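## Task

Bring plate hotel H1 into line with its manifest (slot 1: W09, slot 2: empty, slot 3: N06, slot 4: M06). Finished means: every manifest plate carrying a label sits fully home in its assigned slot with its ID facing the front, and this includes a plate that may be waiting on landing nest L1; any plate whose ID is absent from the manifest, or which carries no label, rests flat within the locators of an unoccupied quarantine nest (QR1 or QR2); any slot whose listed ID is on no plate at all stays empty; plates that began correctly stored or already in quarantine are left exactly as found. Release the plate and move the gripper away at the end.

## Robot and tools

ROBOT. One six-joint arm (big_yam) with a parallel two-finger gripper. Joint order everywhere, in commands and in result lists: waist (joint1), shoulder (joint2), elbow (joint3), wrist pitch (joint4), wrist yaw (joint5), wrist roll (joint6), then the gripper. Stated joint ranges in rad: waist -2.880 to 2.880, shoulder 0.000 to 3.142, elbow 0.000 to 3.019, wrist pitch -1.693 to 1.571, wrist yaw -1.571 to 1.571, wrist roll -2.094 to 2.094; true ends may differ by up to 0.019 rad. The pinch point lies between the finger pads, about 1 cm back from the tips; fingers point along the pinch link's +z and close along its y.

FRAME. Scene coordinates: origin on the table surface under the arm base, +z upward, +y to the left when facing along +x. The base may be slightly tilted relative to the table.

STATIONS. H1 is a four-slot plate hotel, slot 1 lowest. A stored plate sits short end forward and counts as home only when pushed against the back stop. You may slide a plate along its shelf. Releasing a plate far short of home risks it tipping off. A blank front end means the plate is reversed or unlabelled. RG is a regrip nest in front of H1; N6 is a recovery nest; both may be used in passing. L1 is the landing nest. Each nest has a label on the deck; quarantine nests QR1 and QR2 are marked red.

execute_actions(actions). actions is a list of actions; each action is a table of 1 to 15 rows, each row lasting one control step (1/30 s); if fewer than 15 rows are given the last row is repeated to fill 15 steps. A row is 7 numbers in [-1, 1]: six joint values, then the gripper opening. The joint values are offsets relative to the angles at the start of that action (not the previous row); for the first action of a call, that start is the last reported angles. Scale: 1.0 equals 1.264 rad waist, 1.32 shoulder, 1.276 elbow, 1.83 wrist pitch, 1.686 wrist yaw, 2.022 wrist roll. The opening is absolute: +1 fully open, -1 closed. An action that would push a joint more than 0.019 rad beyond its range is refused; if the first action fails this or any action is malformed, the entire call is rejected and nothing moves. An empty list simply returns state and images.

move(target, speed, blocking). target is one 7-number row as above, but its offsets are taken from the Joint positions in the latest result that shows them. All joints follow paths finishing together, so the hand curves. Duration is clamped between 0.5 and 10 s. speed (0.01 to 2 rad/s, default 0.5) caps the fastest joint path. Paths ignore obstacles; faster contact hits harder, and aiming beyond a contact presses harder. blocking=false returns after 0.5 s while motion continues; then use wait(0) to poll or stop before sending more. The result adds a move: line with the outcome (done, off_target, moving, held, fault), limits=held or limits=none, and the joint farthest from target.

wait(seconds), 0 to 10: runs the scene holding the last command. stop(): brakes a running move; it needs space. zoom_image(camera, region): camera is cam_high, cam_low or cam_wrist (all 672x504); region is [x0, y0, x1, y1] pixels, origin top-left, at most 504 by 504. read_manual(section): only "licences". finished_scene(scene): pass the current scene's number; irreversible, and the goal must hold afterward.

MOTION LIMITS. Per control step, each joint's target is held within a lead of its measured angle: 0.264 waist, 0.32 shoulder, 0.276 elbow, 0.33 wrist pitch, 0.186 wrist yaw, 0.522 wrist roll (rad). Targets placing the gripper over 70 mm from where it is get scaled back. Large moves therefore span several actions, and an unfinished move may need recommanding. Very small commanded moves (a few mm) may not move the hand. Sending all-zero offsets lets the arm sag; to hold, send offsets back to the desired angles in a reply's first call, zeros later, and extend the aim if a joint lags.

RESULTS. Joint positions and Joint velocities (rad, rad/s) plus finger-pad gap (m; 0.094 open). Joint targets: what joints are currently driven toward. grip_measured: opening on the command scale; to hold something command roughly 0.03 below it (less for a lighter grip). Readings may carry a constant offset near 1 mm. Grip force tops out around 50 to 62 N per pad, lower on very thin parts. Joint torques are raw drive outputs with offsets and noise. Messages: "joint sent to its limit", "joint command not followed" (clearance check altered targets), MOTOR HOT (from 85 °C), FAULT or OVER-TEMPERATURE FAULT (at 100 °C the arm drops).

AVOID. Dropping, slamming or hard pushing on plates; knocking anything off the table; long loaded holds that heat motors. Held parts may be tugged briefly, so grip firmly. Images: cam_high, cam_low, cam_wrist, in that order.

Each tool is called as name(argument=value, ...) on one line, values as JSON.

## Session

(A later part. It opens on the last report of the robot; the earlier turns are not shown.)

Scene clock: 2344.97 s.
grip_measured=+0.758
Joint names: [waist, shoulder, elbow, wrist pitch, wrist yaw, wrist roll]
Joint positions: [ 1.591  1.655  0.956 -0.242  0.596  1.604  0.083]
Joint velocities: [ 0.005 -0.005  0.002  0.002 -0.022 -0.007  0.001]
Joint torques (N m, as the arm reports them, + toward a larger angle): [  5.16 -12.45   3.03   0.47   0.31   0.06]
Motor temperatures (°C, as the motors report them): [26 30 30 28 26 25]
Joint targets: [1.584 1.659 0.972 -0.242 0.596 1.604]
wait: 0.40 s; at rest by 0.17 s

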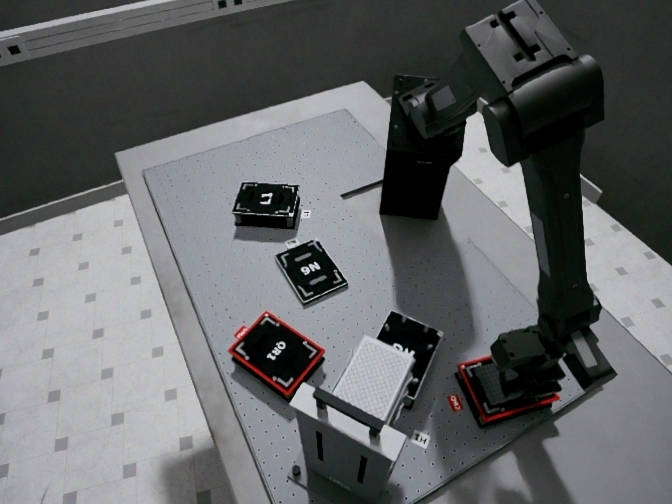

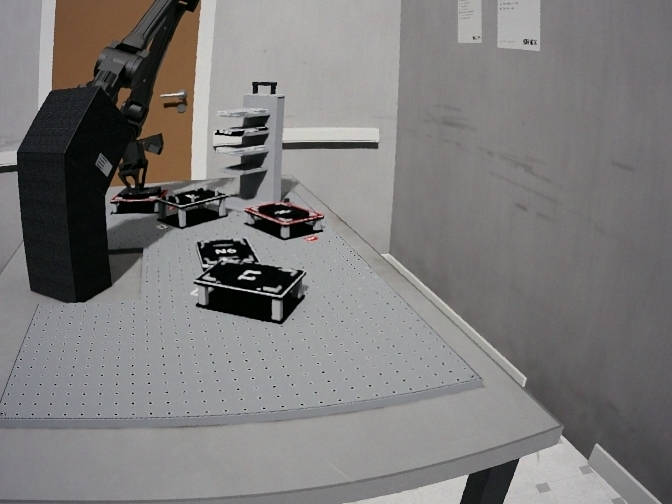

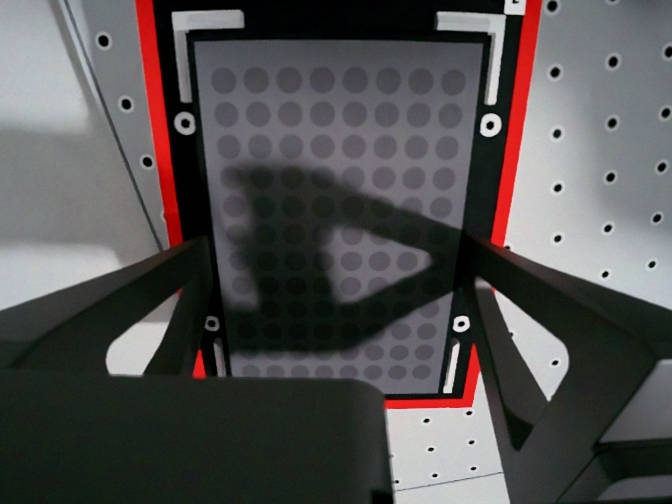

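move(target=[0.0198,-0.0568,-0.0188,-0.0361,0.0071,0.0099,0.92], speed=0.2)

Scene clock: 2435.83 s.
grip_measured=+0.918
Joint names: [waist, shoulder, elbow, wrist pitch, wrist yaw, wrist roll]
Joint positions: [ 1.604  1.589  0.94  -0.299  0.606  1.614  0.09 ]
Joint velocities: [-0.005  0.005 -0.022 -0.022 -0.037  0.037  0.   ]
Joint torques (N m, as the arm reports them, + toward a larger angle): [  6.12 -13.37   1.6    0.13   0.39   0.17]
Motor temperatures (°C, as the motors report them): [26 30 30 28 26 25]
Joint targets: [1.616 1.580 0.932 -0.309 0.608 1.624]
move: done; limits=none; farthest joint: the waist, 0.012 radians from its target (0.025 radians at the start)

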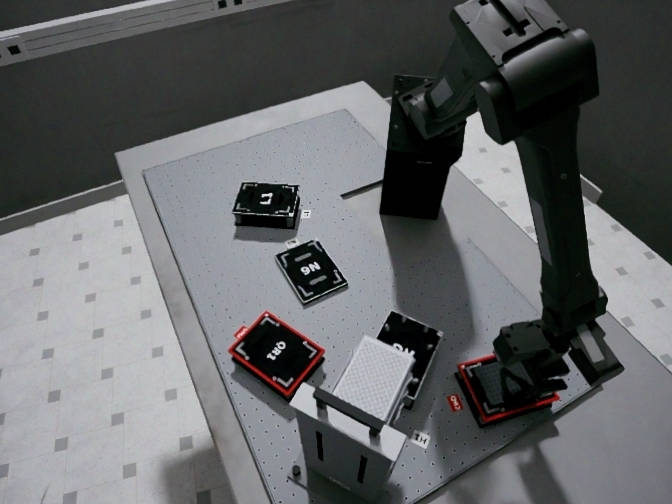

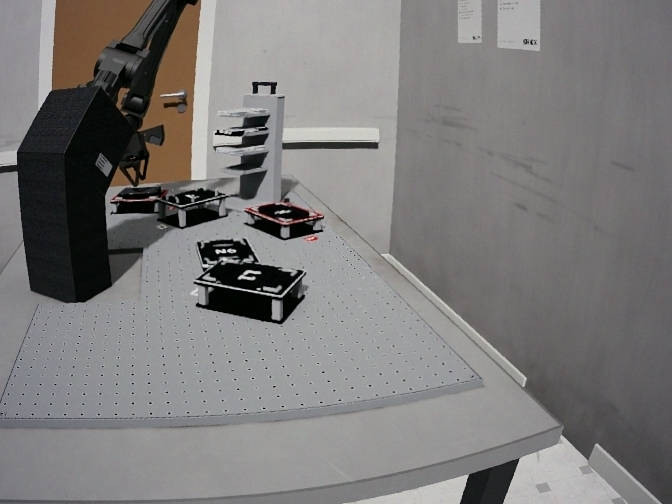

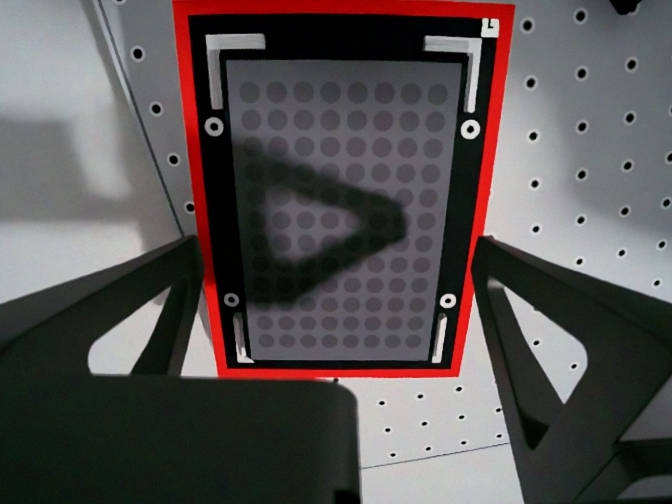

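move(target=[-0.40720,-0.50553,-0.54365,0.59000,-0.15243,-0.71316,0.95], speed=1.2)

Scene clock: 2447.07 s.
grip_measured=+0.948
Joint names: [waist, shoulder, elbow, wrist pitch, wrist yaw, wrist roll]
Joint positions: [1.096 0.928 0.251 0.762 0.351 0.183 0.092]
Joint velocities: [-0.005 -0.005 -0.012  0.002  0.037 -0.022 -0.001]
Joint torques (N m, as the arm reports them, + toward a larger angle): [-0.03 -6.9   2.24  2.86  0.09 -0.03]
Motor temperatures (°C, as the motors report them): [26 30 29 28 26 25]
Joint targets: [1.089 0.922 0.246 0.781 0.349 0.172]
move: done; limits=none; farthest joint: the wrist pitch, 0.018 radians from its target (1.080 radians at the start)

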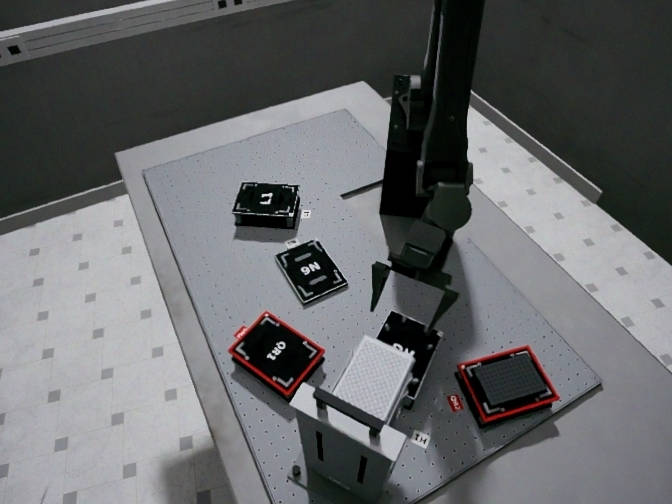

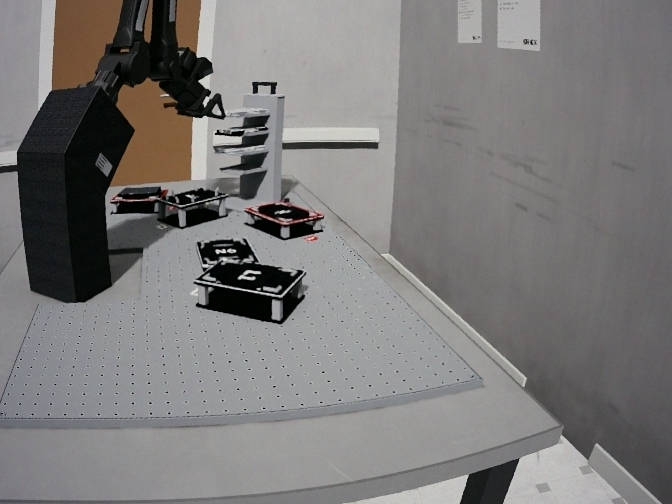

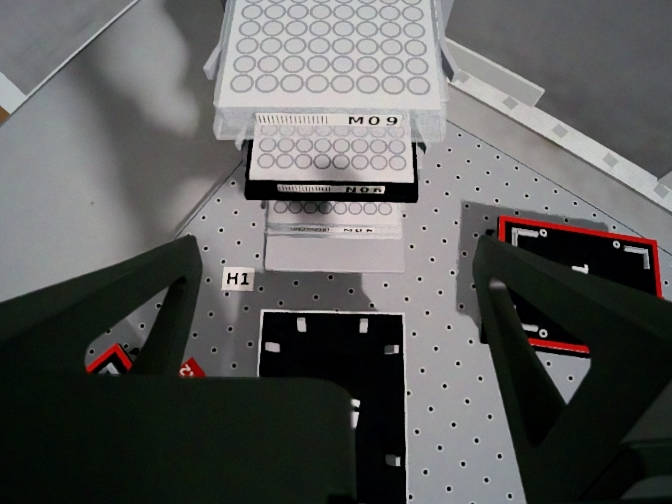

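zoom_image(camera="cam_wrist", region=[200, 80, 460, 280])

zoom_image(camera="cam_wrist", region="[320, 100, 420, J]")

Region (200, 80, 460, 280) of cam_wrist's 672x504 image, scaled by 1.938, with more detail than that image has; it fills the top 388 rows of this view, and the rest is white.

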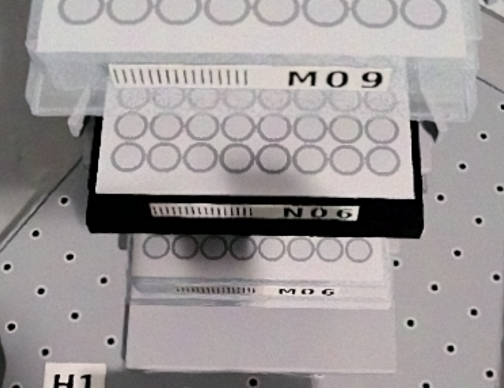

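zoom_image(camera="cam_high", region=[440, 335, 570, 435])

zoom_image(camera="cam_low", region=[100, 170, 180, 220])

zoom_image(camera="cam_wrist", region=[240, 100, 420, 240])

Region (440, 335, 570, 435) of cam_high's 672x504 image, scaled by 3.877, with more detail than that image has; it fills the top 388 rows of this view, and the rest is white.

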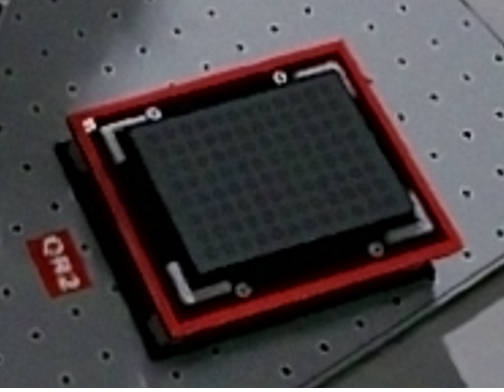

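Region (100, 170, 180, 220) of cam_low's 672x504 image, scaled by 6.300, with more detail than that image has; it fills the top 315 rows of this view, and the rest is white.

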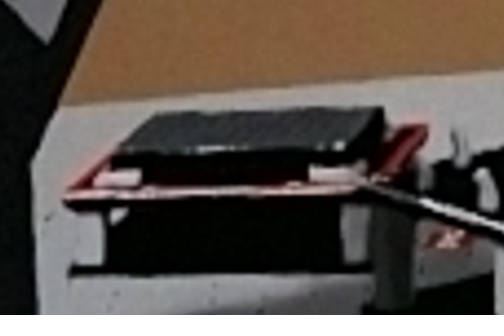

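Region (240, 100, 420, 240) of cam_wrist's 672x504 image, scaled by 2.800, with more detail than that image has.

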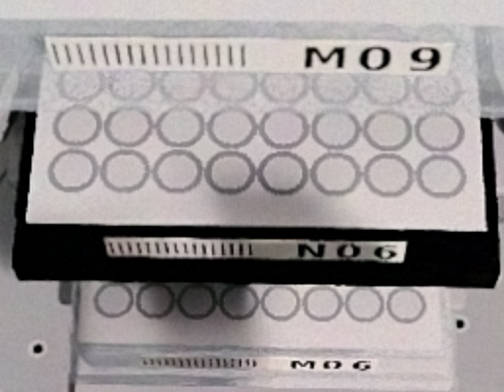

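zoom_image(camera="cam_wrist", region=[190, 0, 470, 150])

Region (190, 0, 470, 150) of cam_wrist's 672x504 image, scaled by 1.800, with more detail than that image has; it fills the top 270 rows of this view, and the rest is white.

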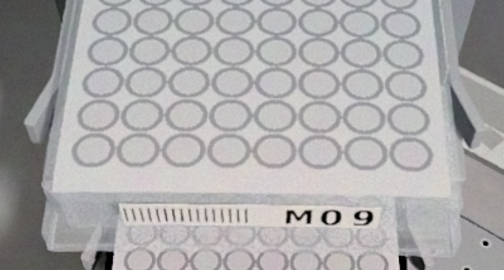

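move(target=[-0.11582,-0.19045,0.33096,-0.64224,-0.16471,0.06706,0.92], speed=1.2)

Scene clock: 2568.73 s.
grip_measured=+0.922
Joint names: [waist, shoulder, elbow, wrist pitch, wrist yaw, wrist roll]
Joint positions: [ 0.959  0.682  0.631 -0.403  0.076  0.308  0.09 ]
Joint velocities: [-0.005 -0.015  0.002  0.002  0.037  0.007 -0.001]
Joint torques (N m, as the arm reports them, + toward a larger angle): [-0.42 -7.31 10.22  0.77  0.06  0.15]
Motor temperatures (°C, as the motors report them): [26 29 30 28 26 25]
Joint targets: [0.950 0.676 0.674 -0.413 0.073 0.318]
move: off_target; limits=none; farthest joint: the elbow, 0.042 radians from its target (0.422 radians at the start)

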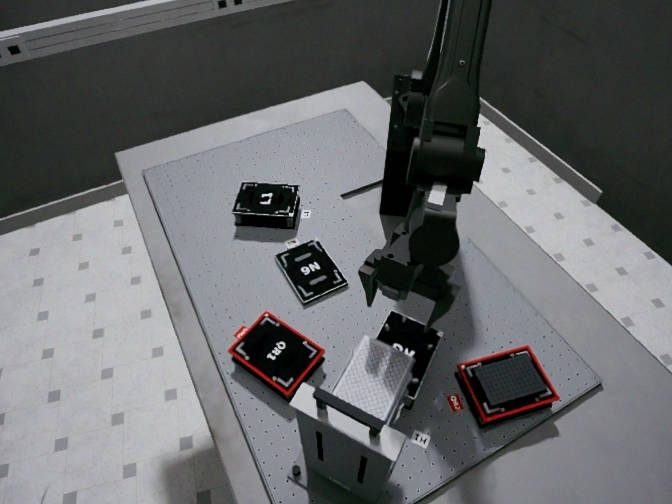

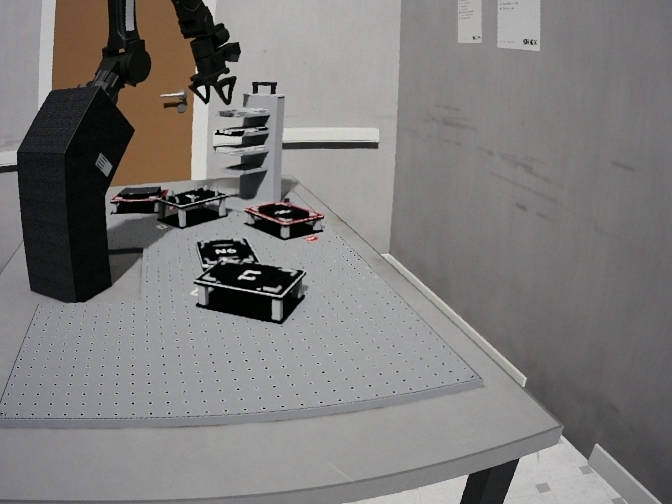

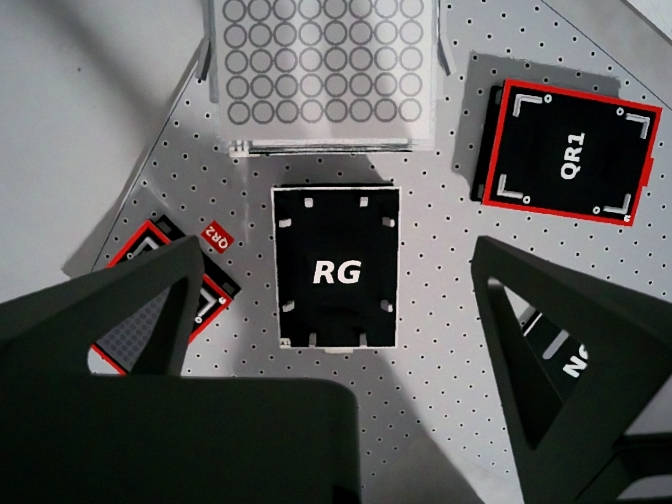

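execute_actions(actions=[])

Scene clock: 2600.33 s.
grip_measured=+0.922
Joint names: [waist, shoulder, elbow, wrist pitch, wrist yaw, wrist roll]
Joint positions: [ 0.959  0.682  0.631 -0.403  0.076  0.308  0.09 ]
Joint velocities: [ 0.005  0.015 -0.007 -0.002 -0.051  0.037 -0.001]
Joint torques (N m, as the arm reports them, + toward a larger angle): [-0.84 -7.92  9.95  0.77  0.06  0.12]
Motor temperatures (°C, as the motors report them): [26 29 33 28 26 25]
Joint targets: [0.950 0.676 0.674 -0.413 0.073 0.318]

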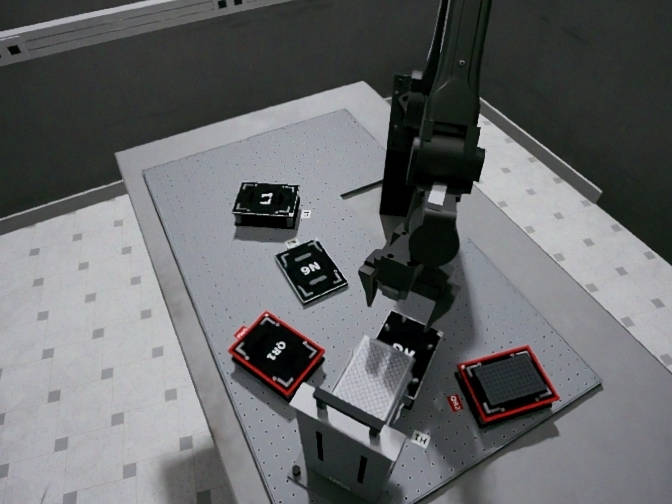

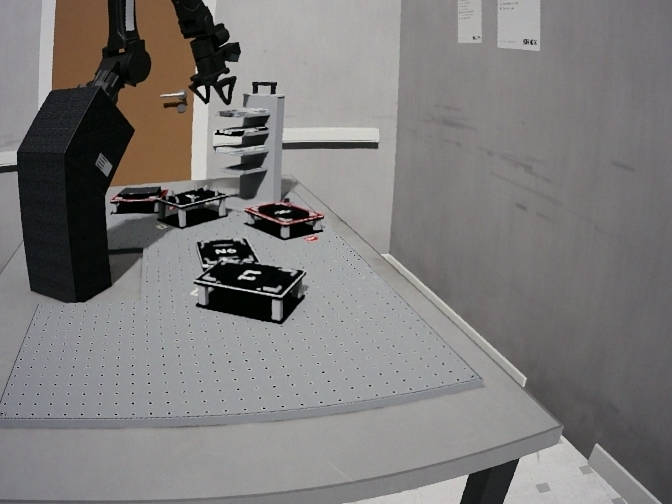

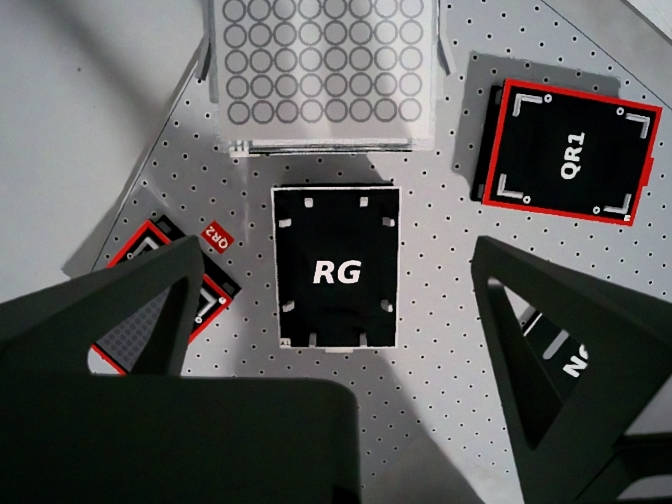

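zoom_image(camera="cam_wrist", region=[180, 0, 480, 225])

Region (180, 0, 480, 225) of cam_wrist's 672x504 image, scaled by 1.680, with more detail than that image has; it fills the top 378 rows of this view, and the rest is white.

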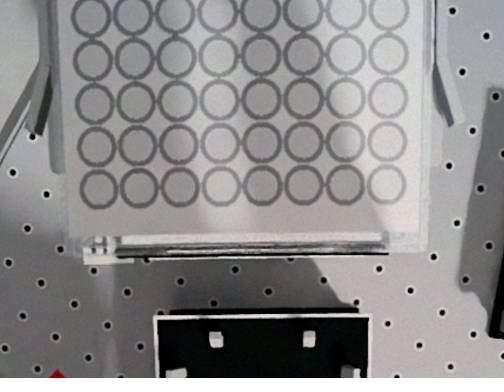

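move(target=[-0.0444, 0.1074, 0.1254, 0.0266, -0.0302, -0.0218, 0.95], speed=0.3)

Scene clock: 2711.30 s.
grip_measured=+0.948
Joint names: [waist, shoulder, elbow, wrist pitch, wrist yaw, wrist roll]
Joint positions: [ 0.912  0.815  0.751 -0.366  0.027  0.275  0.092]
Joint velocities: [-0.005 -0.005 -0.007  0.007 -0.051 -0.022  0.   ]
Joint torques (N m, as the arm reports them, + toward a larger angle): [-0.53 -8.95  9.74  1.88  0.05 -0.09]
Motor temperatures (°C, as the motors report them): [26 28 36 28 26 25]
Joint targets: [0.903 0.824 0.791 -0.354 0.025 0.264]
move: off_target; limits=none; farthest joint: the elbow, 0.040 radians from its target (0.160 radians at the start)

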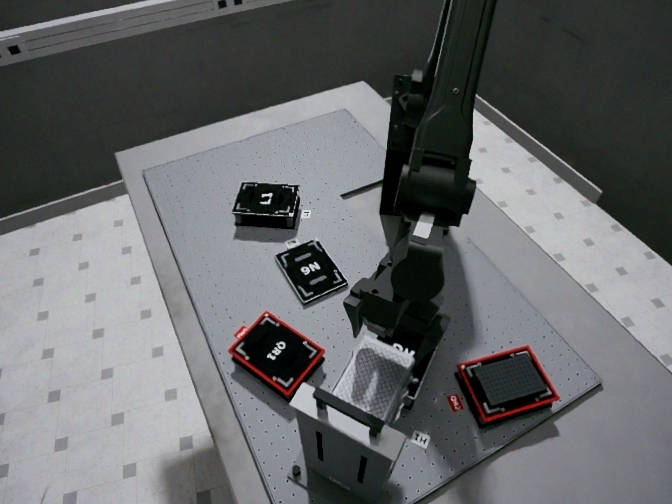

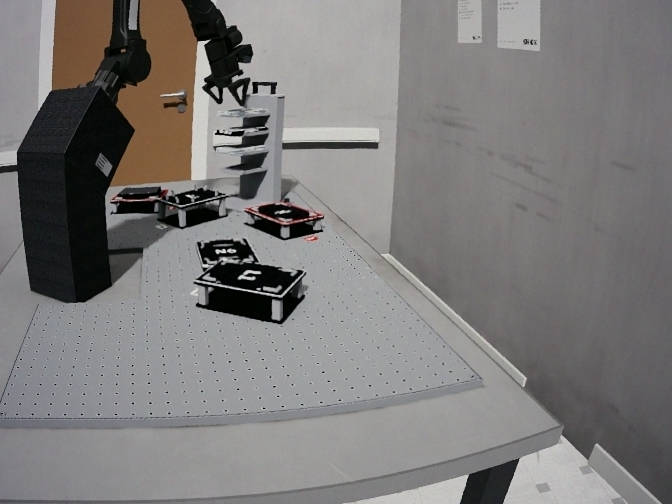

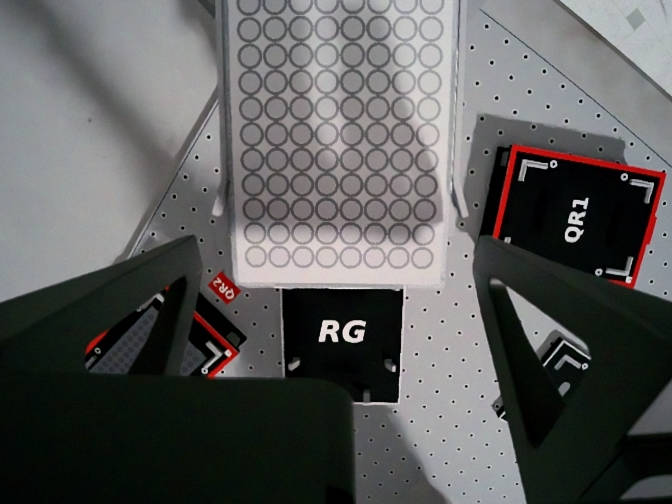

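zoom_image(camera="cam_wrist", region=[180, 120, 500, 360])

Region (180, 120, 500, 360) of cam_wrist's 672x504 image, scaled by 1.575, with more detail than that image has; it fills the top 378 rows of this view, and the rest is white.

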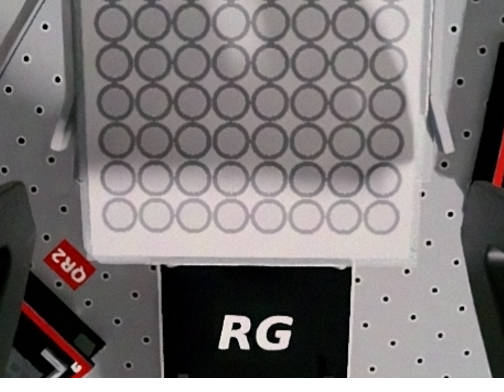

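execute_actions(actions=[[[-0.0071,0.0071,0.0313,0.0067,-0.0012,-0.0052,0.95],[-0.0071,0.0079,0.0313,0.0069,-0.0013,-0.0047,0.95],[-0.0071,0.0092,0.0313,0.0074,-0.0015,-0.0038,0.95],[-0.0071,0.0110,0.0313,0.0079,-0.0017,-0.0027,0.95],[-0.0071,0.0132,0.0313,0.0086,-0.0020,-0.0013,0.95],[-0.0071,0.0156,0.0313,0.0093,-0.0022,0.0002,0.95],[-0.0071,0.0182,0.0313,0.0101,-0.0025,0.0019,0.95],[-0.0071,0.0208,0.0313,0.0110,-0.0029,0.0036,0.95],[-0.0071,0.0234,0.0313,0.0118,-0.0032,0.0053,0.95],[-0.0071,0.0259,0.0313,0.0125,-0.0035,0.0068,0.95],[-0.0071,0.0280,0.0313,0.0132,-0.0037,0.0082,0.95],[-0.0071,0.0298,0.0313,0.0137,-0.0039,0.0093,0.95],[-0.0071,0.0311,0.0313,0.0142,-0.0041,0.0102,0.95],[-0.0071,0.0319,0.0313,0.0144,-0.0042,0.0107,0.95],[-0.0071,0.0322,0.0313,0.0145,-0.0042,0.0109,0.95]]])

wait(seconds=0.4)

Scene clock: 2774.57 s.
grip_measured=+0.948
Joint names: [waist, shoulder, elbow, wrist pitch, wrist yaw, wrist roll]
Joint positions: [ 0.912  0.846  0.751 -0.356  0.022  0.282  0.092]
Joint velocities: [-0.015  0.063  0.012  0.002  0.007 -0.051  0.   ]
Joint torques (N m, as the arm reports them, + toward a larger angle): [-0.8  -9.51  9.6   2.02  0.06  0.15]
Motor temperatures (°C, as the motors report them): [26 28 37 28 26 25]
Joint targets: [0.903 0.858 0.791 -0.339 0.020 0.297]

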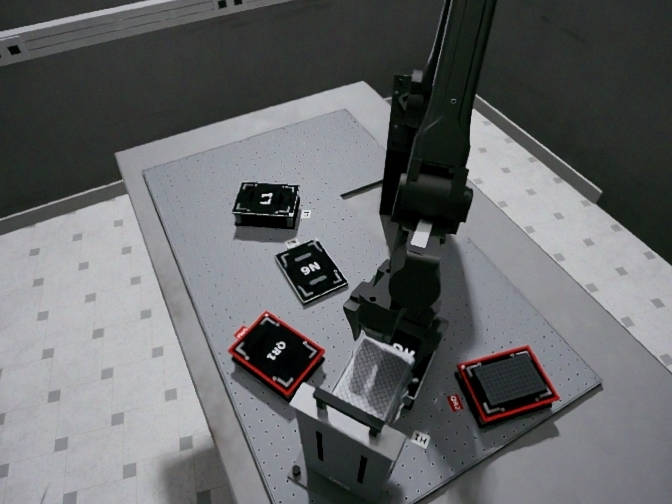

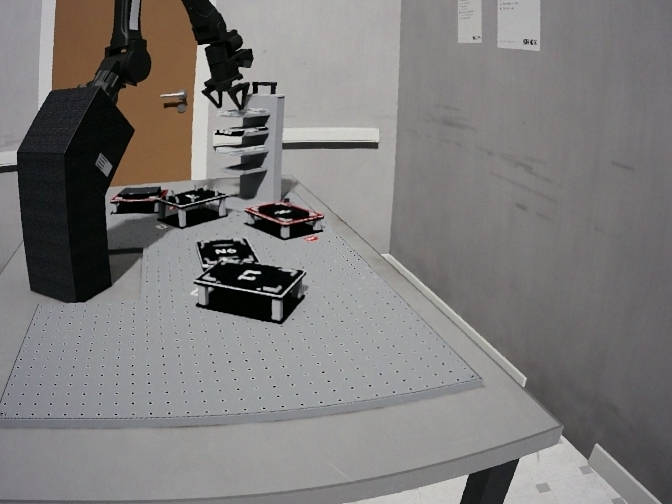

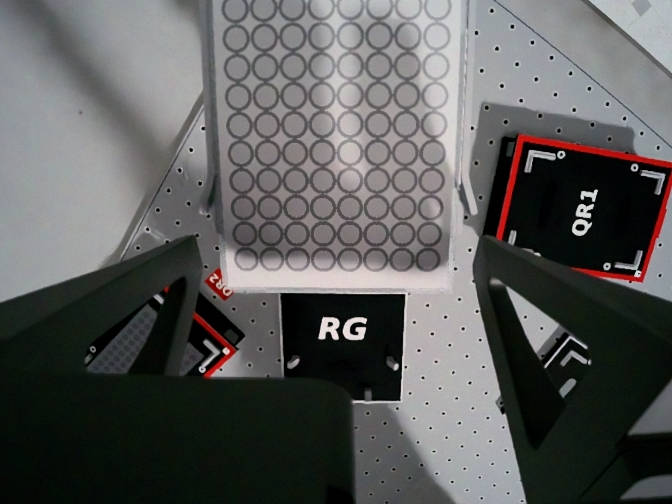

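Scene clock: 2774.97 s.
grip_measured=+0.948
Joint names: [waist, shoulder, elbow, wrist pitch, wrist yaw, wrist roll]
Joint positions: [ 0.912  0.849  0.751 -0.355  0.022  0.286  0.092]
Joint velocities: [-0.005 -0.005 -0.007  0.012 -0.022 -0.007  0.   ]
Joint torques (N m, as the arm reports them, + toward a larger angle): [-0.95 -9.16  9.66  1.86  0.05  0.14]
Motor temperatures (°C, as the motors report them): [26 28 37 28 26 25]
Joint targets: [0.903 0.858 0.791 -0.339 0.020 0.297]
wait: 0.40 s; at rest by 0.30 s

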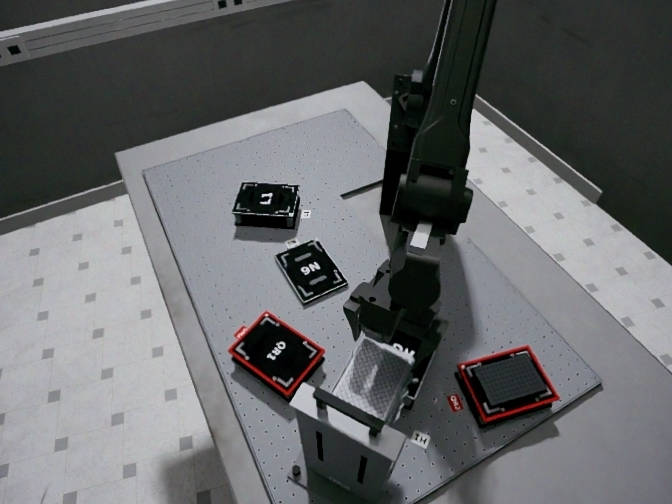

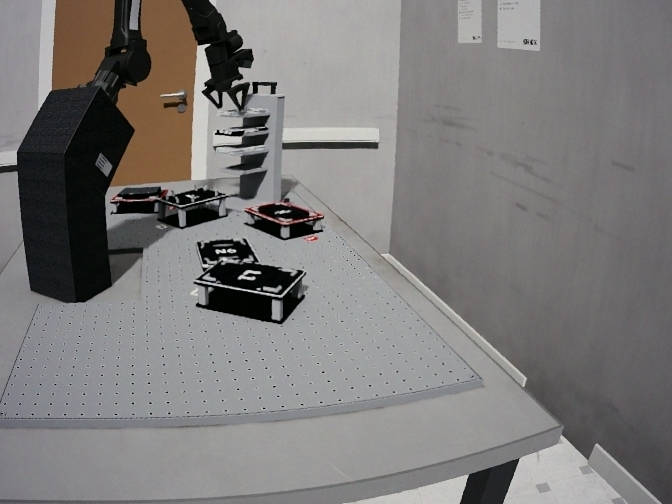

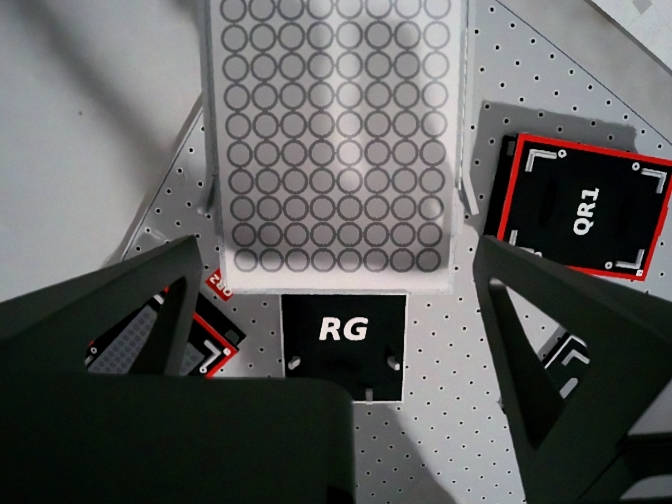

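zoom_image(camera="cam_wrist", region=[180, 120, 500, 360])

Region (180, 120, 500, 360) of cam_wrist's 672x504 image, scaled by 1.575, with more detail than that image has; it fills the top 378 rows of this view, and the rest is white.

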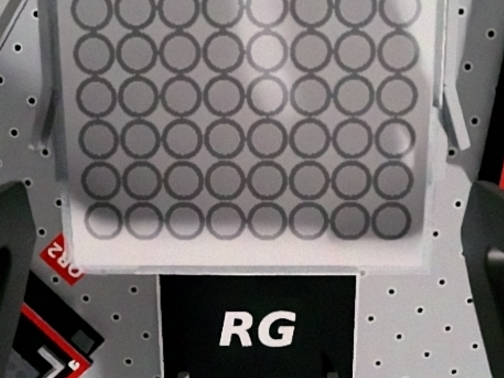

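execute_actions(actions=[[[-0.0071,0.0071,0.0313,0.0088,-0.0012,0.0054,0.95],[-0.0071,0.0080,0.0313,0.0092,-0.0012,0.0054,0.95],[-0.0071,0.0094,0.0313,0.0098,-0.0012,0.0054,0.95],[-0.0071,0.0112,0.0313,0.0105,-0.0012,0.0054,0.95],[-0.0071,0.0132,0.0313,0.0113,-0.0012,0.0054,0.95],[-0.0071,0.0152,0.0313,0.0121,-0.0012,0.0054,0.95],[-0.0071,0.0170,0.0313,0.0128,-0.0012,0.0054,0.95],[-0.0071,0.0184,0.0313,0.0134,-0.0012,0.0054,0.95],[-0.0071,0.0193,0.0313,0.0138,-0.0012,0.0054,0.95],[-0.0071,0.0196,0.0313,0.0139,-0.0012,0.0054,0.95]]])

wait(seconds=0.3)

zoom_image(camera="cam_wrist", region=[180, 120, 500, 360])

Scene clock: 2793.23 s.
grip_measured=+0.948
Joint names: [waist, shoulder, elbow, wrist pitch, wrist yaw, wrist roll]
Joint positions: [ 0.912  0.865  0.751 -0.345  0.022  0.287  0.092]
Joint velocities: [-0.005 -0.015  0.022  0.017  0.022 -0.037  0.002]
Joint torques (N m, as the arm reports them, + toward a larger angle): [-0.49 -9.2   9.51  2.09  0.07  0.14]
Motor temperatures (°C, as the motors report them): [26 28 37 28 26 25]
Joint targets: [0.903 0.875 0.791 -0.329 0.020 0.297]

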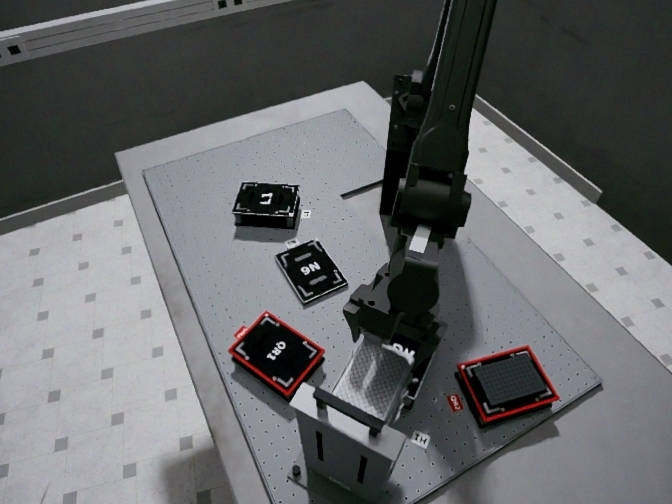

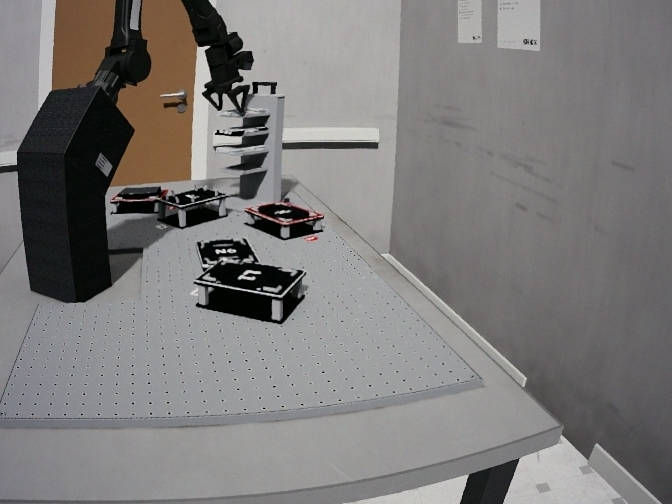

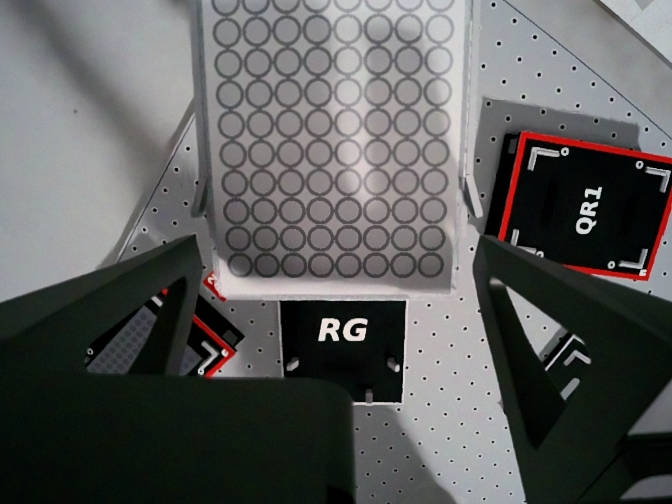

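Scene clock: 2793.53 s.
grip_measured=+0.948
Joint names: [waist, shoulder, elbow, wrist pitch, wrist yaw, wrist roll]
Joint positions: [ 0.912  0.865  0.751 -0.345  0.022  0.287  0.092]
Joint velocities: [-0.005  0.005 -0.007 -0.017 -0.051 -0.022  0.   ]
Joint torques (N m, as the arm reports them, + toward a larger angle): [-0.55 -9.    9.45  2.1   0.05  0.12]
Motor temperatures (°C, as the motors report them): [26 28 37 28 26 25]
Joint targets: [0.903 0.875 0.791 -0.329 0.020 0.297]
wait: 0.30 s; at rest by 0.17 s

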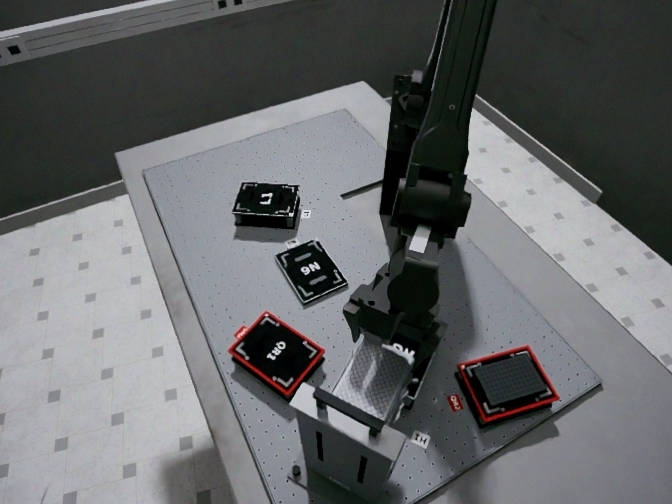

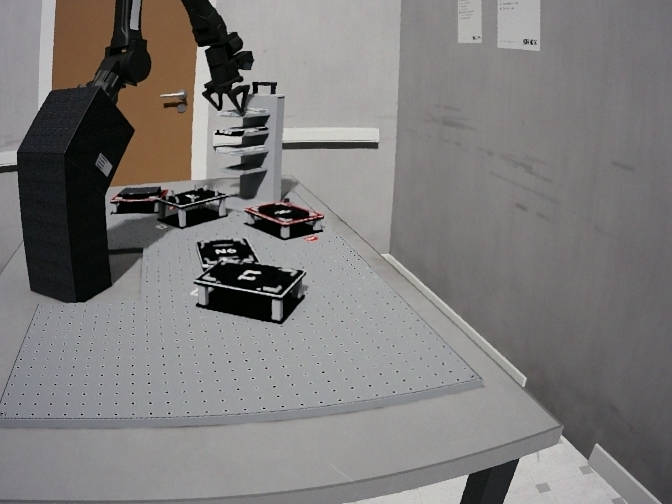

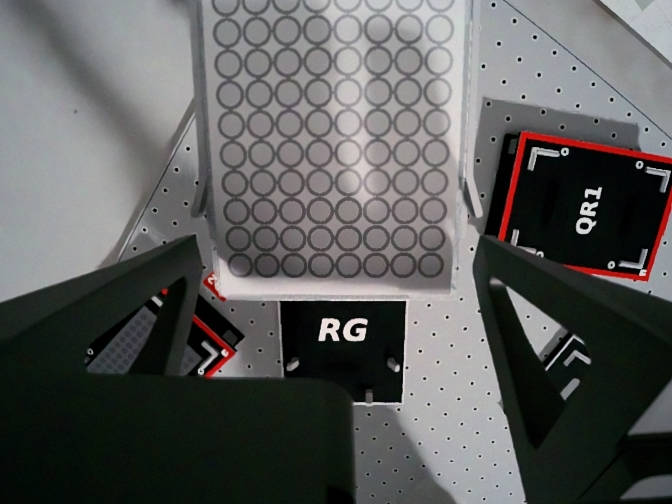

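Region (180, 120, 500, 360) of cam_wrist's 672x504 image, scaled by 1.575, with more detail than that image has; it fills the top 378 rows of this view, and the rest is white.

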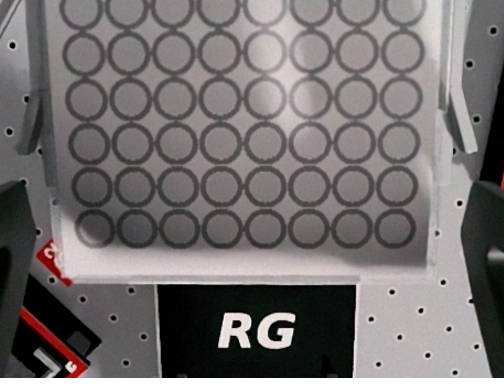

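execute_actions(actions=[[[-0.0071,0.0076,0.0313,0.0087,-0.0012,0.0050,0.93],[-0.0071,0.0076,0.0313,0.0087,-0.0012,0.0050,0.91],[-0.0071,0.0076,0.0313,0.0087,-0.0012,0.0050,0.89],[-0.0071,0.0076,0.0313,0.0087,-0.0012,0.0050,0.87],[-0.0071,0.0076,0.0313,0.0087,-0.0012,0.0050,0.85],[-0.0071,0.0076,0.0313,0.0087,-0.0012,0.0050,0.83],[-0.0071,0.0076,0.0313,0.0087,-0.0012,0.0050,0.81],[-0.0071,0.0076,0.0313,0.0087,-0.0012,0.0050,0.795],[-0.0071,0.0076,0.0313,0.0087,-0.0012,0.0050,0.78],[-0.0071,0.0076,0.0313,0.0087,-0.0012,0.0050,0.77],[-0.0071,0.0076,0.0313,0.0087,-0.0012,0.0050,0.76],[-0.0071,0.0076,0.0313,0.0087,-0.0012,0.0050,0.75],[-0.0071,0.0076,0.0313,0.0087,-0.0012,0.0050,0.74],[-0.0071,0.0076,0.0313,0.0087,-0.0012,0.0050,0.73],[-0.0071,0.0076,0.0313,0.0087,-0.0012,0.0050,0.72]],[[-0.0071,0.0076,0.0313,0.0087,-0.0012,0.0050,0.715],[-0.0071,0.0076,0.0313,0.0087,-0.0012,0.0050,0.71],[-0.0071,0.0076,0.0313,0.0087,-0.0012,0.0050,0.705],[-0.0071,0.0076,0.0313,0.0087,-0.0012,0.0050,0.70],[-0.0071,0.0076,0.0313,0.0087,-0.0012,0.0050,0.695],[-0.0071,0.0076,0.0313,0.0087,-0.0012,0.0050,0.69],[-0.0071,0.0076,0.0313,0.0087,-0.0012,0.0050,0.685],[-0.0071,0.0076,0.0313,0.0087,-0.0012,0.0050,0.68],[-0.0071,0.0076,0.0313,0.0087,-0.0012,0.0050,0.675],[-0.0071,0.0076,0.0313,0.0087,-0.0012,0.0050,0.67],[-0.0071,0.0076,0.0313,0.0087,-0.0012,0.0050,0.665],[-0.0071,0.0076,0.0313,0.0087,-0.0012,0.0050,0.66],[-0.0071,0.0076,0.0313,0.0087,-0.0012,0.0050,0.66],[-0.0071,0.0076,0.0313,0.0087,-0.0012,0.0050,0.66],[-0.0071,0.0076,0.0313,0.0087,-0.0012,0.0050,0.66]]])

Scene clock: 2816.87 s.
grip_measured=+0.663
Joint names: [waist, shoulder, elbow, wrist pitch, wrist yaw, wrist roll]
Joint positions: [ 0.911  0.865  0.751 -0.345  0.021  0.291  0.078]
Joint velocities: [-0.005  0.015  0.007 -0.007  0.037  0.037  0.001]
Joint torques (N m, as the arm reports them, + toward a larger angle): [-0.87 -9.05  9.32  2.14  0.1   0.14]
Motor temperatures (°C, as the motors report them): [26 28 37 28 26 25]
Joint targets: [0.903 0.875 0.791 -0.329 0.020 0.298]

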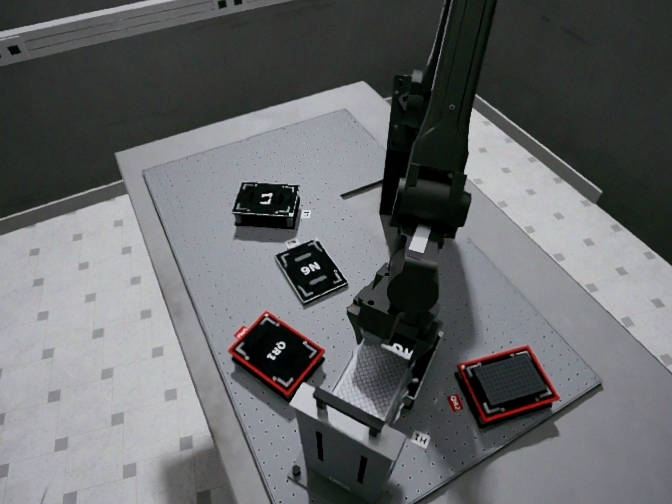

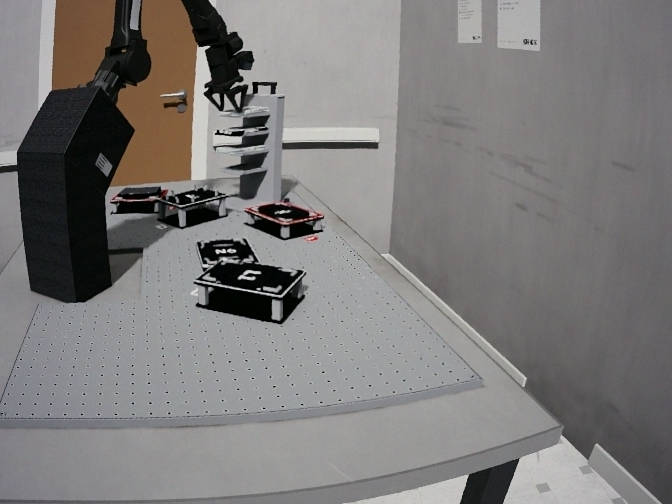

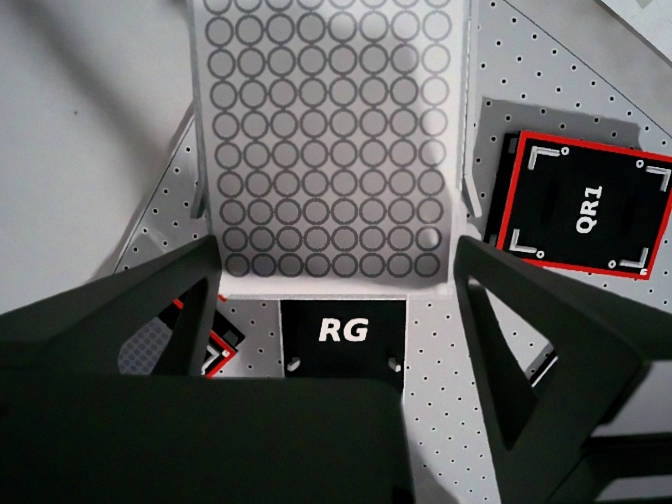

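zoom_image(camera="cam_wrist", region=[180, 120, 500, 360])

zoom_image(camera="cam_low", region=[180, 60, 300, 150])

zoom_image(camera="cam_high", region=[320, 280, 480, 400])

Region (180, 120, 500, 360) of cam_wrist's 672x504 image, scaled by 1.575, with more detail than that image has; it fills the top 378 rows of this view, and the rest is white.

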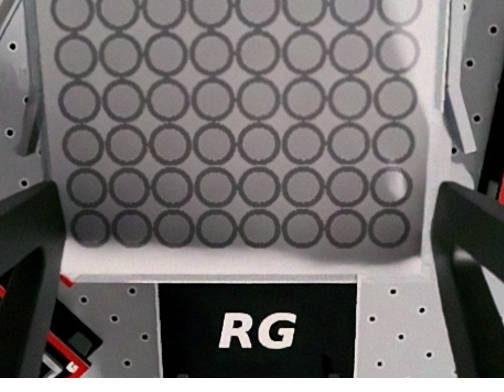

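Region (180, 60, 300, 150) of cam_low's 672x504 image, scaled by 4.200, with more detail than that image has; it fills the top 378 rows of this view, and the rest is white.

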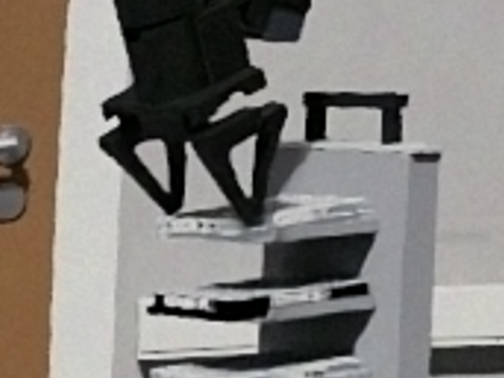

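Region (320, 280, 480, 400) of cam_high's 672x504 image, scaled by 3.150, with more detail than that image has; it fills the top 378 rows of this view, and the rest is white.

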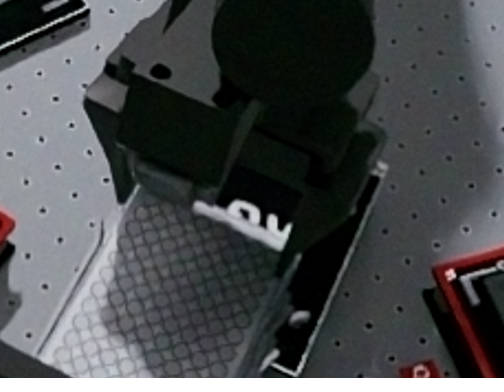

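zoom_image(camera="cam_wrist", region=[180, 200, 300, 310])

zoom_image(camera="cam_wrist", region=[380, 200, 500, 310])

Region (180, 200, 300, 310) of cam_wrist's 672x504 image, scaled by 4.200, with more detail than that image has; it fills the top 462 rows of this view, and the rest is white.

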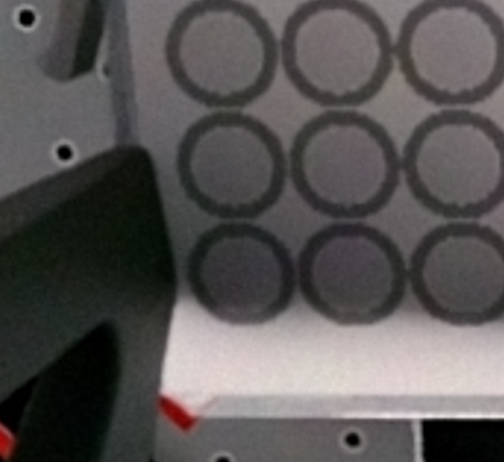

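Region (380, 200, 500, 310) of cam_wrist's 672x504 image, scaled by 4.200, with more detail than that image has; it fills the top 462 rows of this view, and the rest is white.

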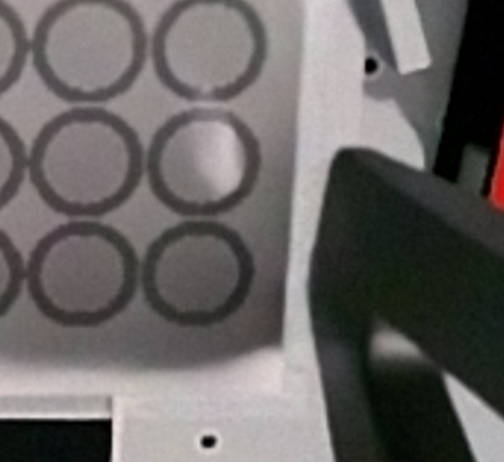

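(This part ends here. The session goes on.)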